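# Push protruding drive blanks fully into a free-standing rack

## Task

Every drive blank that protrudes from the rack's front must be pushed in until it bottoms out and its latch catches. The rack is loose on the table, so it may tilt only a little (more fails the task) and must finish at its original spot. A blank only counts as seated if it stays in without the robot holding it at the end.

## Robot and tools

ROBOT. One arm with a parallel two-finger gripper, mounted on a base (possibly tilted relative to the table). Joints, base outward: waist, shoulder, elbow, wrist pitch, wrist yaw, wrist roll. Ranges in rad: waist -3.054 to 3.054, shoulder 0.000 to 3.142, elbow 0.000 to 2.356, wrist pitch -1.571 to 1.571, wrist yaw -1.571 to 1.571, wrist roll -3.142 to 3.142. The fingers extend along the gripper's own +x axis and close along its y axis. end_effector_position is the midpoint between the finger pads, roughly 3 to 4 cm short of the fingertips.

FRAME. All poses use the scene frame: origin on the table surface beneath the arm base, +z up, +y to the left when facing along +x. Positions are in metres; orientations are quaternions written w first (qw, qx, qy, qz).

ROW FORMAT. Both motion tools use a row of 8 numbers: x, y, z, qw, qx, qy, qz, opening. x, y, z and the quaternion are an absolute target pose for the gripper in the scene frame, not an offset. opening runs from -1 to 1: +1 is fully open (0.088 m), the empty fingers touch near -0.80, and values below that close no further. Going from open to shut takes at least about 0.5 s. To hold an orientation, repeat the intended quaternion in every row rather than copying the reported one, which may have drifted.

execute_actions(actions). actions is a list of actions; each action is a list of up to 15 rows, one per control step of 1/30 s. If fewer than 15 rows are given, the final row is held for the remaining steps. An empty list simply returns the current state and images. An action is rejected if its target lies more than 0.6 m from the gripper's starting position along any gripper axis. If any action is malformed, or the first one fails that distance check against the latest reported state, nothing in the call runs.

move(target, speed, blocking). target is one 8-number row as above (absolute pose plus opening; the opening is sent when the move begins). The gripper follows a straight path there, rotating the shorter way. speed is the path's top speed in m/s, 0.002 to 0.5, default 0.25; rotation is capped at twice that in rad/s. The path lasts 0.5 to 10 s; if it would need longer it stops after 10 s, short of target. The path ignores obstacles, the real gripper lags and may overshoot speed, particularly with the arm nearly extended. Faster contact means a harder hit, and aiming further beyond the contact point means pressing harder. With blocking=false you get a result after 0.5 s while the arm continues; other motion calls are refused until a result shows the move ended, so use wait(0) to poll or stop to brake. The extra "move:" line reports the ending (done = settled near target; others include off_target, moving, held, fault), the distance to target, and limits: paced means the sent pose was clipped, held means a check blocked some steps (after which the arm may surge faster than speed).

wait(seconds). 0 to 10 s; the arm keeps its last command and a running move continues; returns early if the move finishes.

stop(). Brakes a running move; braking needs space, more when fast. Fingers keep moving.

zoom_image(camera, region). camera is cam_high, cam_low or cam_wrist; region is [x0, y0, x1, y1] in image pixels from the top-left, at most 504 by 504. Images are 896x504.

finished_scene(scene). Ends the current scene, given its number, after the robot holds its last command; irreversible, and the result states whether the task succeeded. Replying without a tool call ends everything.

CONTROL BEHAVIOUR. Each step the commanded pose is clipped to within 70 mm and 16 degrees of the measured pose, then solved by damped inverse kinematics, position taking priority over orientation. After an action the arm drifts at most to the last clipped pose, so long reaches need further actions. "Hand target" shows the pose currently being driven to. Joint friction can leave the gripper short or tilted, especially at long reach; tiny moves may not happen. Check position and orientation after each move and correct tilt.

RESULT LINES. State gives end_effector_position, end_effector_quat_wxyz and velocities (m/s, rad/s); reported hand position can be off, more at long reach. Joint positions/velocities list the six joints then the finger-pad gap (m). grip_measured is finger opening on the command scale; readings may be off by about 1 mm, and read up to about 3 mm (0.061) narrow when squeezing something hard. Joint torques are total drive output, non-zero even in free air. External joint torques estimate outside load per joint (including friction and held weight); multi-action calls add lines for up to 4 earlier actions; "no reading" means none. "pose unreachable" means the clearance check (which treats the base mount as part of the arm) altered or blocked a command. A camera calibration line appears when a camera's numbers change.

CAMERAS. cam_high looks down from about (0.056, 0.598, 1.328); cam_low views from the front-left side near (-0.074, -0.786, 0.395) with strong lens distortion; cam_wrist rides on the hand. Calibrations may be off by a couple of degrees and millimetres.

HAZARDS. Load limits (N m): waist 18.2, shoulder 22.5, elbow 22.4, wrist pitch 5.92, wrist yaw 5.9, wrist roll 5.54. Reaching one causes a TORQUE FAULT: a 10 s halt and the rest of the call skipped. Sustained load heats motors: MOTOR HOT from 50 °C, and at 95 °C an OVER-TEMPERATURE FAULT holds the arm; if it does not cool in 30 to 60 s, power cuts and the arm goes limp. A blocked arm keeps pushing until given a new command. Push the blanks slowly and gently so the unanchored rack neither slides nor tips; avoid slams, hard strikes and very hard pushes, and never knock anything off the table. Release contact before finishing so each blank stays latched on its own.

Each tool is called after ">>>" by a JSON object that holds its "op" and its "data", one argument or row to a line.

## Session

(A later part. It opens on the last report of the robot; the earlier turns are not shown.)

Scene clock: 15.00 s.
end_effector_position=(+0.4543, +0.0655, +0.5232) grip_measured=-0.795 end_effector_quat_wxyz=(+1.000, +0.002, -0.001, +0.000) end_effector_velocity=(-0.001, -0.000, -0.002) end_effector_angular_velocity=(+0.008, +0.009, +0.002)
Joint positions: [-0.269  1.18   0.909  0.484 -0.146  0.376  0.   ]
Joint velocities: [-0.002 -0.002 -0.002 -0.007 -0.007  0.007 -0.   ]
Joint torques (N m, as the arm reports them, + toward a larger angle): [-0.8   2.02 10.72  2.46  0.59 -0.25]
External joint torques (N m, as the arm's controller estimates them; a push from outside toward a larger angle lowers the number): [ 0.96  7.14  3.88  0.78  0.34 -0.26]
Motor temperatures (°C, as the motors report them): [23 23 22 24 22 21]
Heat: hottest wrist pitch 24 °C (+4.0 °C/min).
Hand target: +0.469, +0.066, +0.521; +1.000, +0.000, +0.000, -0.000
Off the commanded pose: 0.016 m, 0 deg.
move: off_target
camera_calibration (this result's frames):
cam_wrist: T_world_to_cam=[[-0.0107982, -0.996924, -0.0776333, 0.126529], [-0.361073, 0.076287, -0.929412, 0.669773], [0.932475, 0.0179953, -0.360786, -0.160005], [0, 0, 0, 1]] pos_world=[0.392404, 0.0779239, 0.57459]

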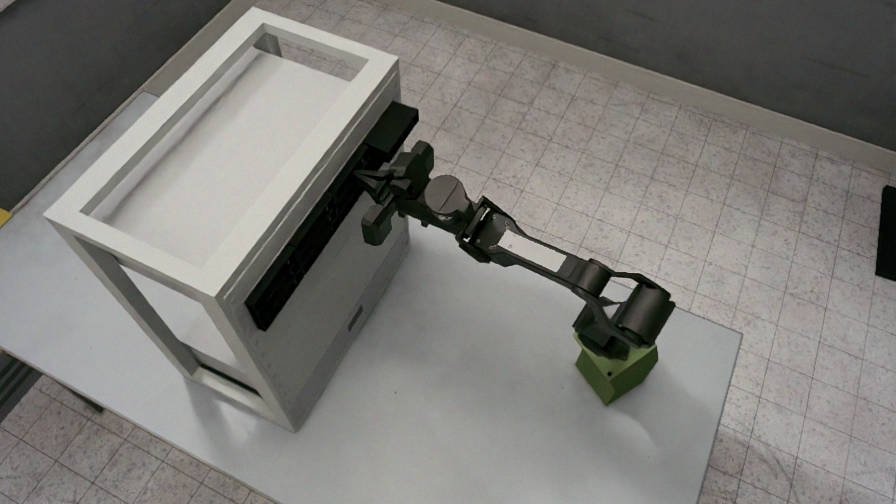

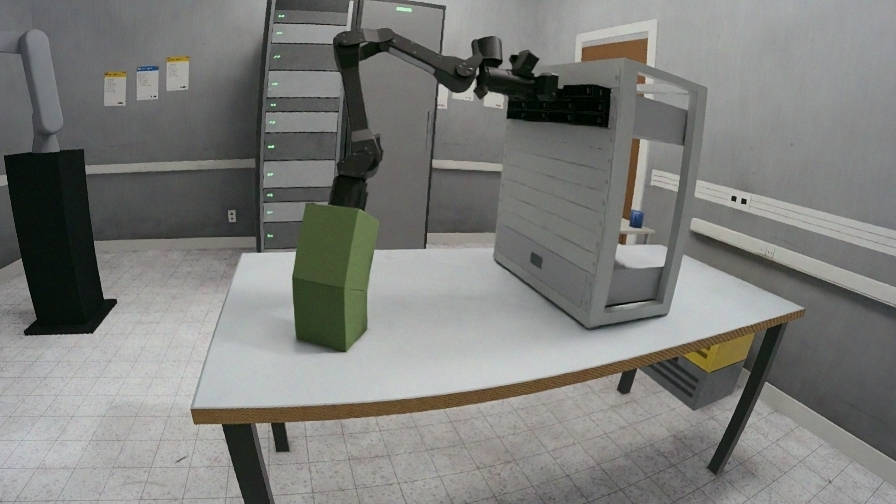

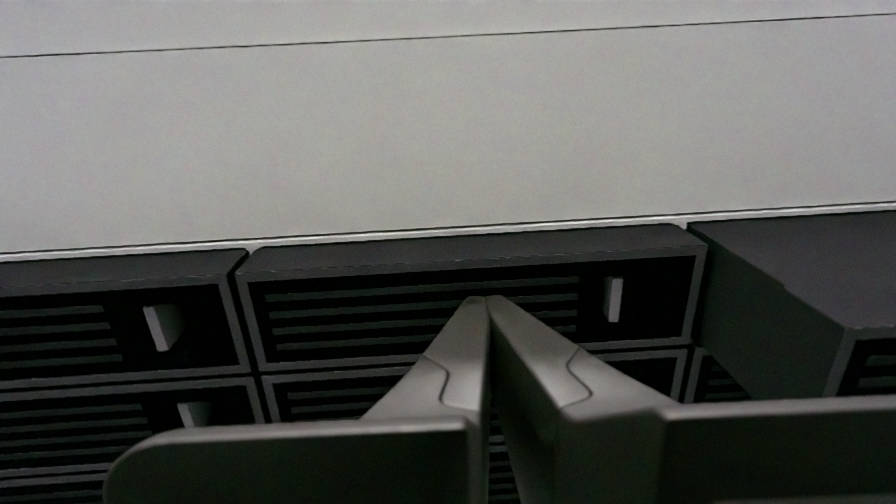

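It's flush; seated. Next.

>>> {"op": "move", "data": {
  "target": [0.395,0.066,0.524,1,0,0,0,-1],
  "speed": 0.15
}}

>>> {"op": "move", "data": {
  "target": [0.40,-0.04,0.524,1,0,0,0,-1]
}}

>>> {"op": "move", "data": {
  "target": [0.462,-0.04,0.524,1,0,0,0,-1],
  "speed": 0.03
}}

Scene clock: 16.03 s.
end_effector_position=(+0.3973, +0.0667, +0.5271) grip_measured=-0.795 end_effector_quat_wxyz=(+1.000, -0.003, -0.004, -0.000) end_effector_velocity=(-0.002, -0.001, -0.005) end_effector_angular_velocity=(-0.004, +0.022, -0.004)
Joint positions: [-0.314  0.939  0.755  0.406 -0.186  0.376  0.   ]
Joint velocities: [-0.002 -0.007 -0.007 -0.022 -0.007 -0.007 -0.   ]
Joint torques (N m, as the arm reports them, + toward a larger angle): [-1.54 -4.92  4.72  1.39  0.08  0.15]
External joint torques (N m, as the arm's controller estimates them; a push from outside toward a larger angle lowers the number): [-0.32 -1.67 -2.03 -0.23 -0.19  0.13]
Motor temperatures (°C, as the motors report them): [23 23 22 24 22 21]
Heat: hottest wrist pitch 24 °C (+3.7 °C/min).
Hand target: +0.395, +0.066, +0.524; +1.000, -0.000, +0.000, -0.000
Off the commanded pose: 0.004 m, 1 deg.
move: done
camera_calibration (this result's frames):
cam_wrist: T_world_to_cam=[[-0.0114544, -0.99769, -0.0669544, 0.122086], [-0.354659, 0.0666591, -0.932616, 0.652531], [0.934925, 0.0130635, -0.354604, -0.10932], [0, 0, 0, 1]] pos_world=[0.335031, 0.0797353, 0.57797]

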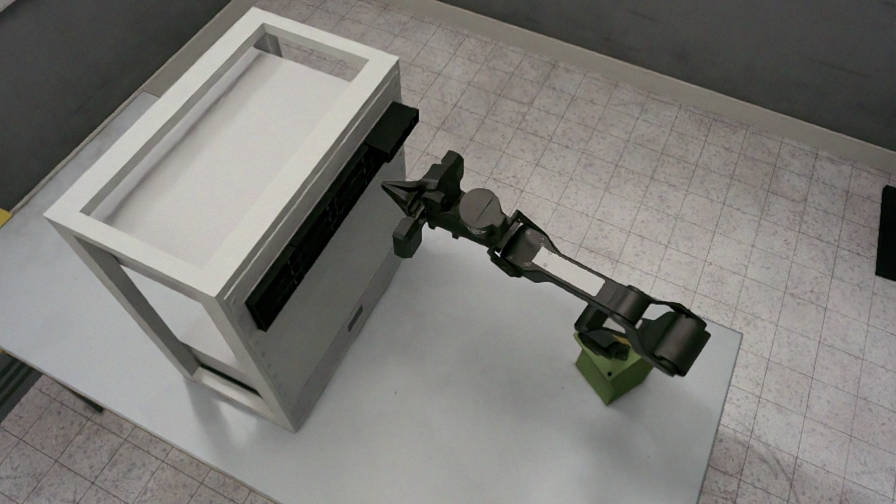

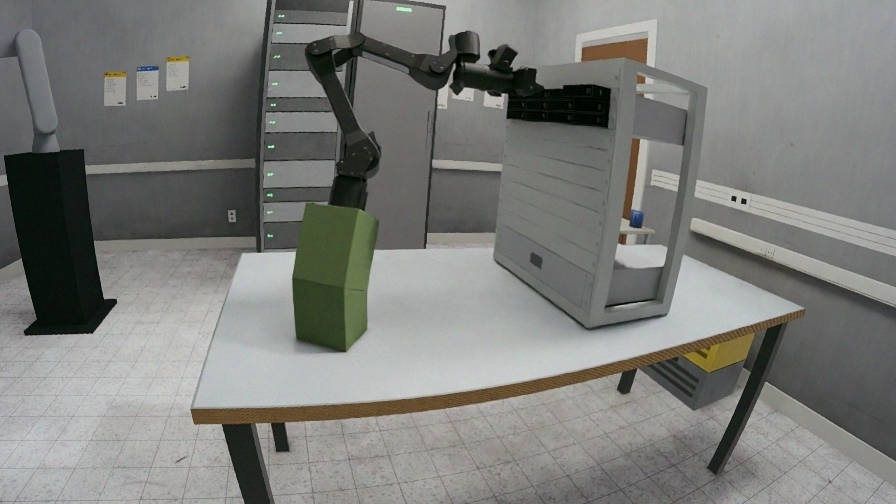

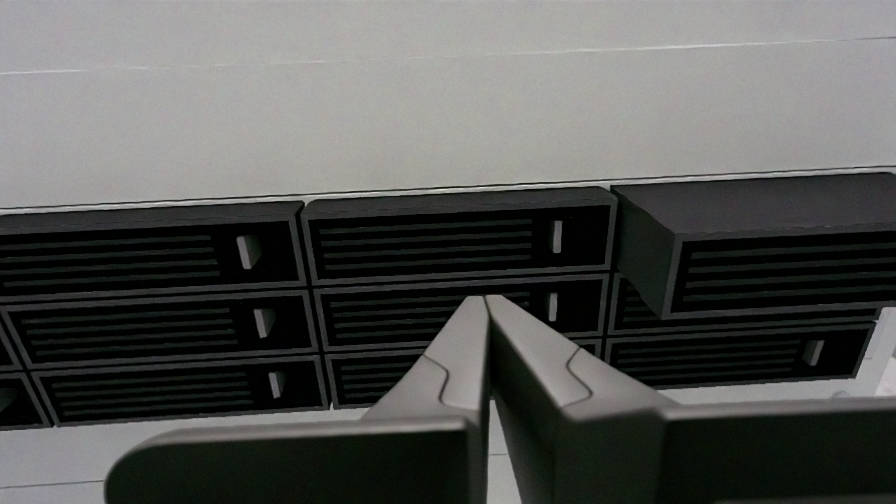

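Scene clock: 16.97 s.
end_effector_position=(+0.3999, -0.0368, +0.5275) grip_measured=-0.795 end_effector_quat_wxyz=(+1.000, -0.009, -0.004, -0.000) end_effector_velocity=(+0.000, -0.007, -0.004) end_effector_angular_velocity=(-0.003, +0.008, -0.010)
Joint positions: [-0.735  1.175  0.728  0.71  -0.596  0.473  0.   ]
Joint velocities: [-0.012  0.017 -0.002  0.007 -0.007 -0.007 -0.   ]
Joint torques (N m, as the arm reports them, + toward a larger angle): [-2.2  -2.78  5.49  1.56  0.1   0.3 ]
External joint torques (N m, as the arm's controller estimates them; a push from outside toward a larger angle lowers the number): [-0.35  0.75 -1.06  0.12 -0.24  0.29]
Motor temperatures (°C, as the motors report them): [23 23 22 24 22 21]
Heat: hottest wrist pitch 24 °C (+3.5 °C/min).
Hand target: +0.401, -0.039, +0.524; +1.000, -0.002, +0.001, -0.000
Off the commanded pose: 0.005 m, 1 deg.
move: done
camera_calibration (this result's frames):
cam_wrist: T_world_to_cam=[[-0.0111329, -0.998397, -0.0554935, 0.0126721], [-0.3556, 0.0558221, -0.93297, 0.660915], [0.934572, 0.00934687, -0.355652, -0.109751], [0, 0, 0, 1]] pos_world=[0.337733, -0.0232161, 0.578284]

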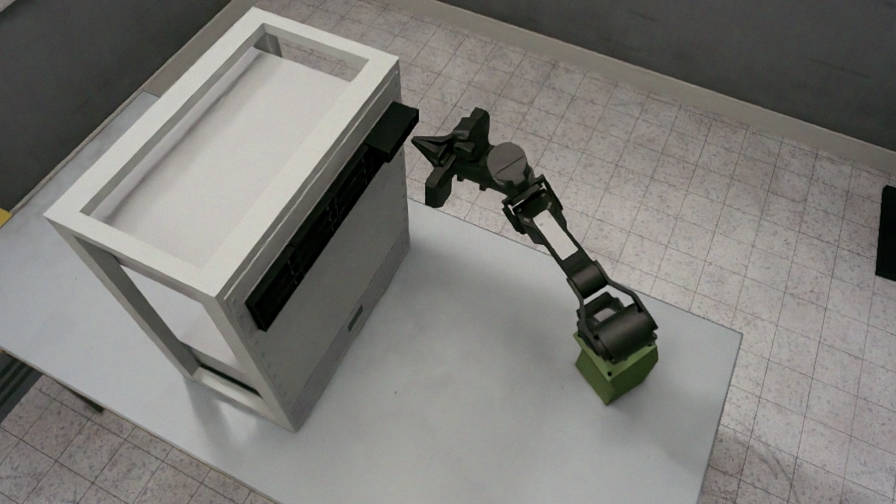

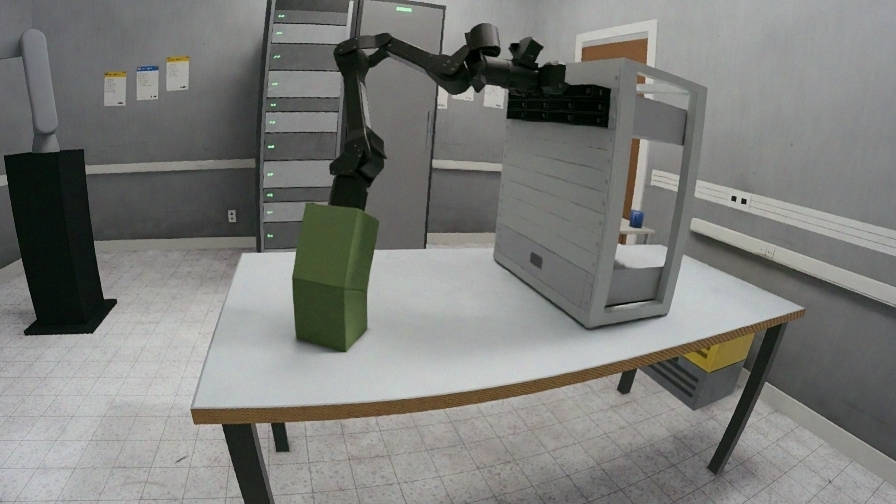

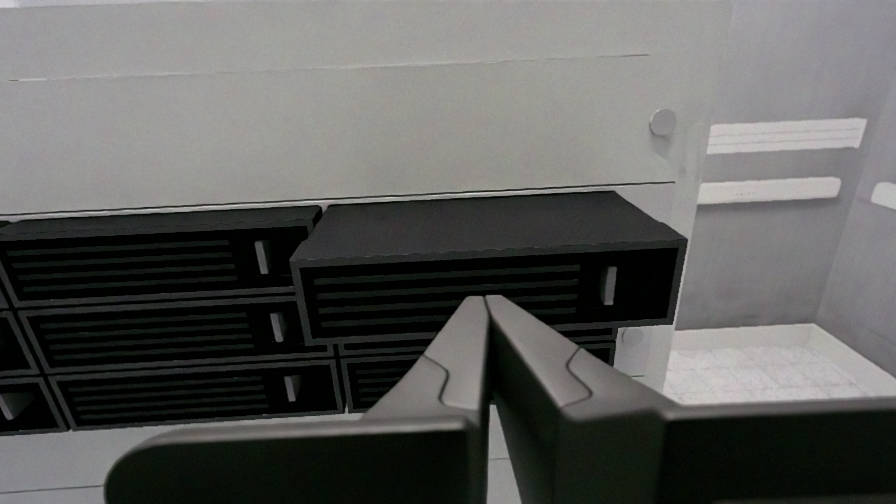

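Scene clock: 19.27 s.
end_effector_position=(+0.4536, -0.0373, +0.5274) grip_measured=-0.795 end_effector_quat_wxyz=(+1.000, +0.000, -0.003, +0.004) end_effector_velocity=(-0.000, -0.002, -0.003) end_effector_angular_velocity=(+0.013, +0.012, -0.000)
Joint positions: [-0.63   1.357  0.899  0.709 -0.502  0.461  0.   ]
Joint velocities: [-0.002  0.002 -0.002 -0.007 -0.007  0.007  0.   ]
Joint torques (N m, as the arm reports them, + toward a larger angle): [-1.35 -1.74  8.17  1.17  0.79 -0.21]
External joint torques (N m, as the arm's controller estimates them; a push from outside toward a larger angle lowers the number): [ 1.02  3.28  1.65 -0.31  0.47 -0.22]
Motor temperatures (°C, as the motors report them): [23 23 22 25 22 21]
Heat: hottest wrist pitch 25 °C (+6.2 °C/min).
Hand target: +0.462, -0.040, +0.524; +1.000, +0.001, -0.000, +0.000
Off the commanded pose: 0.009 m, 1 deg.
move: off_target
camera_calibration (this result's frames):
cam_wrist: T_world_to_cam=[[-0.00266378, -0.997318, -0.0731433, 0.0182748], [-0.357192, 0.0692673, -0.931459, 0.680314], [0.934027, 0.023645, -0.356418, -0.158774], [0, 0, 0, 1]] pos_world=[0.39135, -0.0251435, 0.578431]

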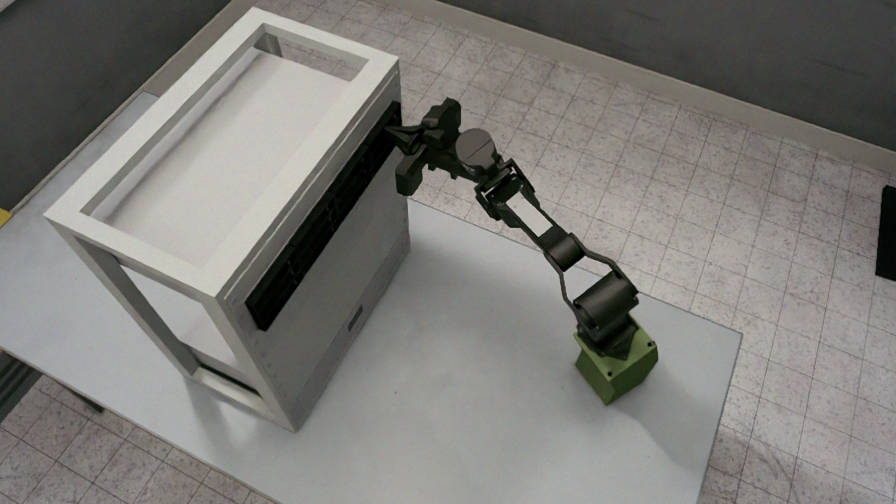

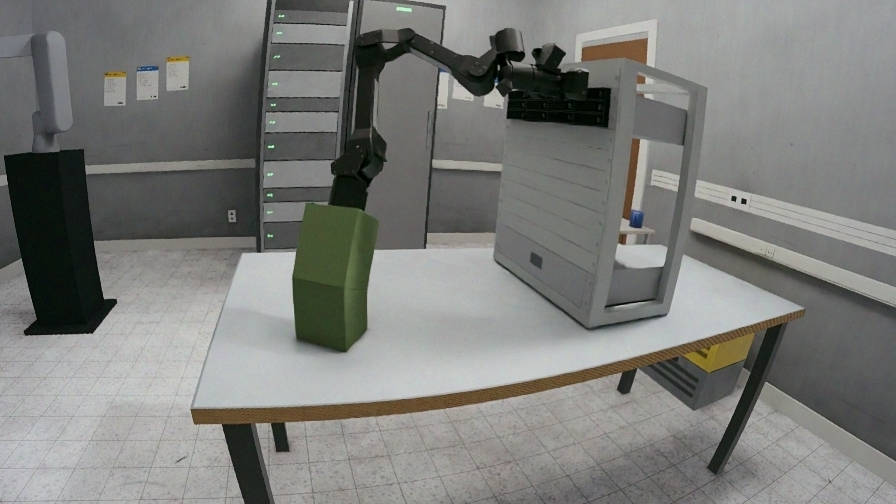

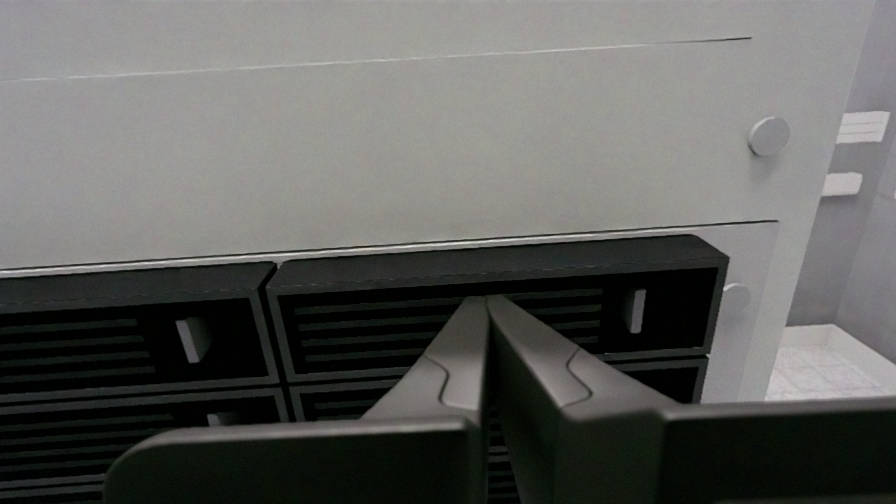

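>>> {"op": "move", "data": {
  "target": [0.469,-0.04,0.523,1,0,0,0,-1],
  "speed": 0.015
}}

>>> {"op": "move", "data": {
  "target": [0.38,0.08,0.53,1,0,0,0,-1],
  "speed": 0.2
}}

>>> {"op": "zoom_image", "data": {
  "camera": "cam_high",
  "region": [230, 80, 430, 340]
}}

Scene clock: 20.70 s.
end_effector_position=(+0.4551, -0.0384, +0.5267) grip_measured=-0.795 end_effector_quat_wxyz=(+1.000, -0.002, -0.002, +0.004) end_effector_velocity=(-0.002, +0.001, +0.000) end_effector_angular_velocity=(-0.007, +0.004, +0.003)
Joint positions: [-0.63   1.365  0.904  0.709 -0.504  0.456  0.   ]
Joint velocities: [-0.002 -0.007 -0.002 -0.007 -0.007 -0.007 -0.   ]
Joint torques (N m, as the arm reports them, + toward a larger angle): [-0.22  0.11  9.65  1.25  1.25 -0.24]
External joint torques (N m, as the arm's controller estimates them; a push from outside toward a larger angle lowers the number): [ 2.17  5.29  3.08 -0.26  0.93 -0.25]
Motor temperatures (°C, as the motors report them): [23 23 22 25 22 21]
Heat: hottest wrist pitch 25 °C (+5.8 °C/min).
Hand target: +0.468, -0.040, +0.523; +1.000, -0.000, -0.000, +0.000
Off the commanded pose: 0.014 m, 1 deg.
move: off_target
camera_calibration (this result's frames):
cam_wrist: T_world_to_cam=[[-0.00239227, -0.997574, -0.0695663, 0.0151283], [-0.359541, 0.0657726, -0.930808, 0.680931], [0.933126, 0.0227852, -0.358826, -0.158724], [0, 0, 0, 1]] pos_world=[0.392968, -0.0260784, 0.577914]

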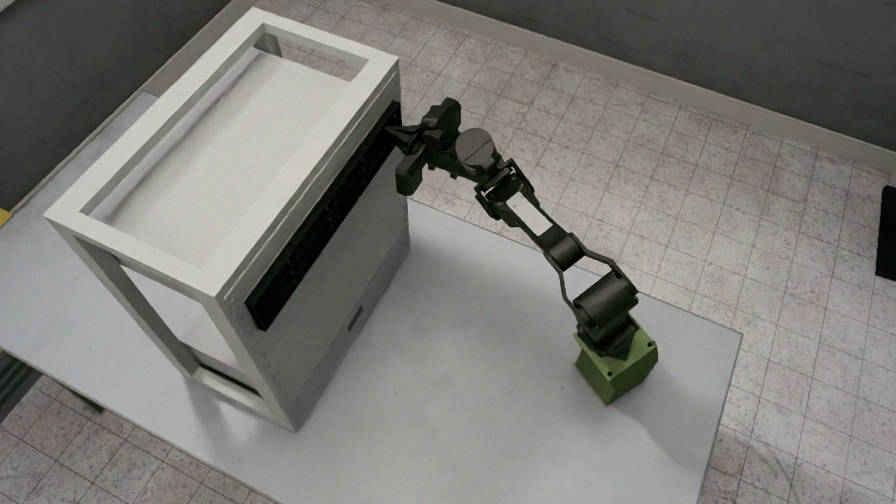

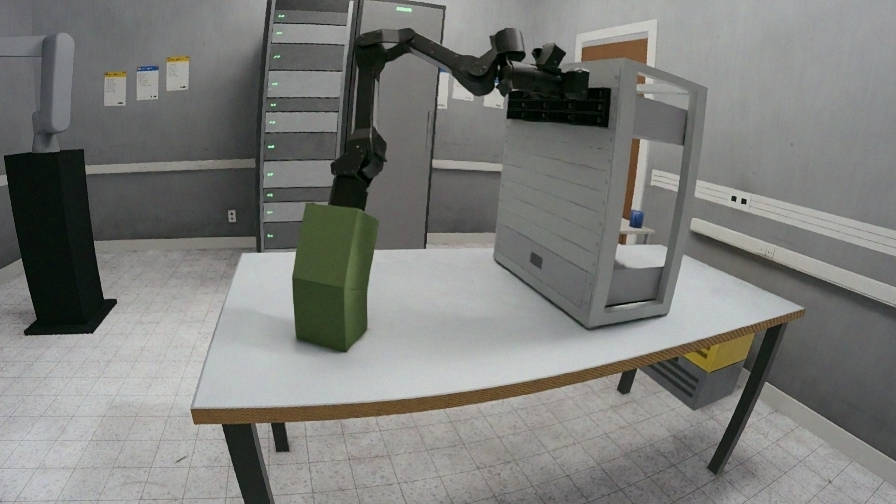

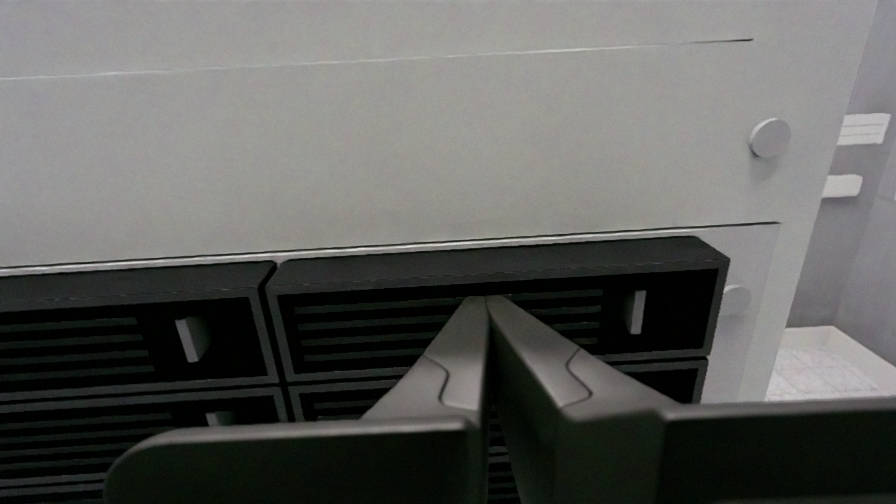

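Scene clock: 21.97 s.
end_effector_position=(+0.3810, +0.0803, +0.5334) grip_measured=-0.795 end_effector_quat_wxyz=(+1.000, +0.005, -0.004, +0.003) end_effector_velocity=(-0.003, +0.003, +0.002) end_effector_angular_velocity=(-0.021, -0.007, +0.002)
Joint positions: [-0.276  0.854  0.752  0.325 -0.155  0.383  0.   ]
Joint velocities: [ 0.007 -0.017 -0.002 -0.007  0.007 -0.022 -0.   ]
Joint torques (N m, as the arm reports them, + toward a larger angle): [-1.19 -4.2   4.8   1.42  0.35 -0.15]
External joint torques (N m, as the arm's controller estimates them; a push from outside toward a larger angle lowers the number): [-0.2  -1.25 -2.11 -0.25  0.08 -0.16]
Motor temperatures (°C, as the motors report them): [23 23 22 25 22 21]
Heat: hottest wrist pitch 25 °C (+5.5 °C/min).
Hand target: +0.379, +0.079, +0.530; +1.000, +0.002, -0.001, +0.000
Off the commanded pose: 0.004 m, 1 deg.
move: done
camera_calibration (this result's frames):
cam_wrist: T_world_to_cam=[[-0.00521308, -0.996592, -0.0823203, 0.141634], [-0.355625, 0.0787874, -0.931302, 0.650378], [0.934614, 0.0244202, -0.354824, -0.0927722], [0, 0, 0, 1]] pos_world=[0.318735, 0.0921751, 0.58444]

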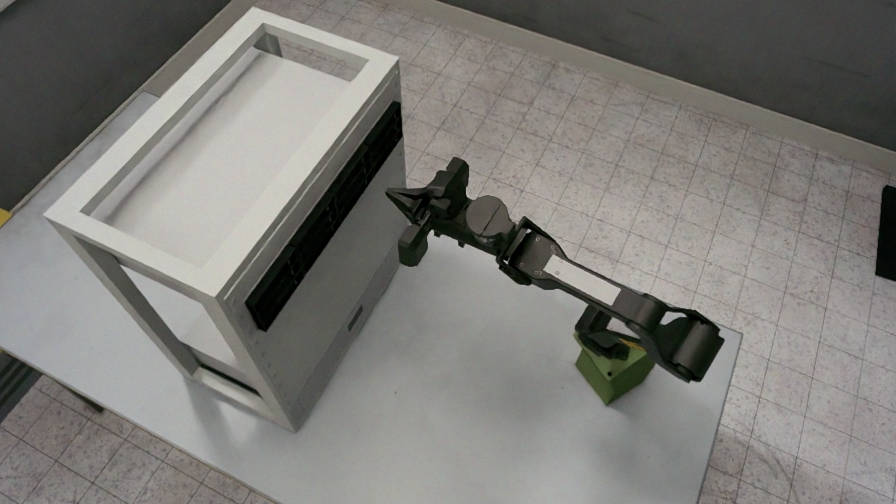

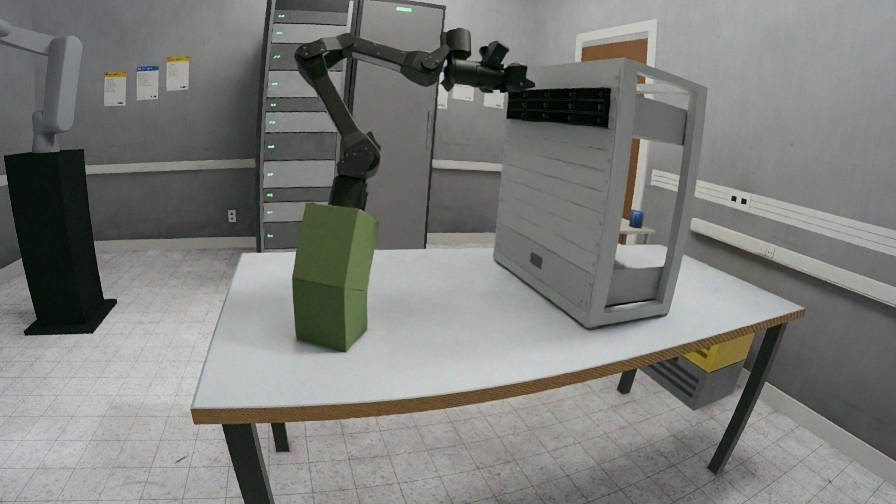

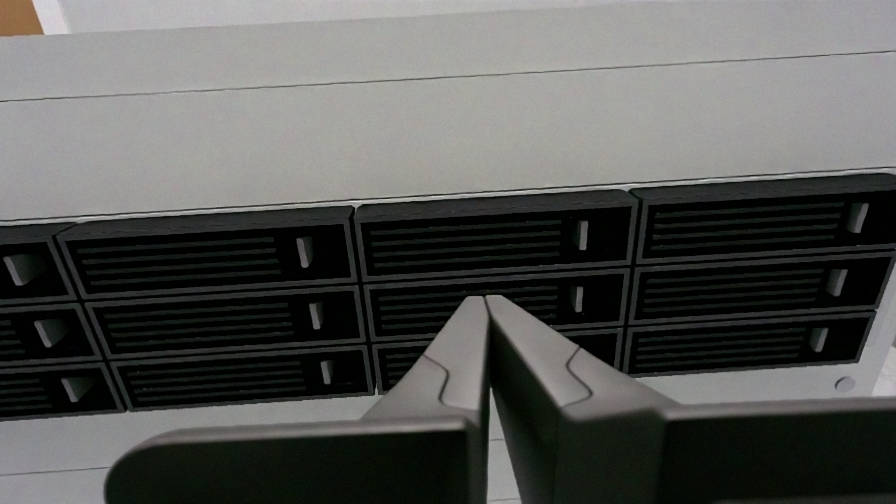

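Region (230, 80, 430, 340) of cam_high's 896x504 image, scaled by 1.938, with more detail than that image has; it fills the left 388 columns of this view, and the rest is white.

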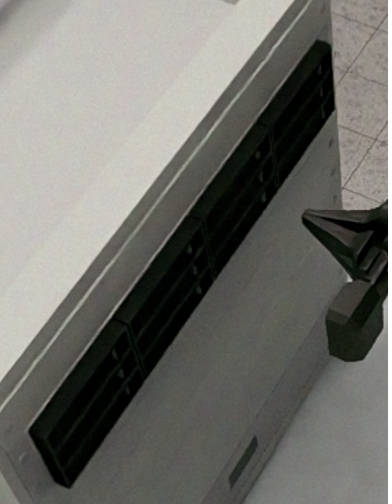

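>>> {"op": "finished_scene", "data": {
  "scene": 1
}}

The scene is finished: the task was done.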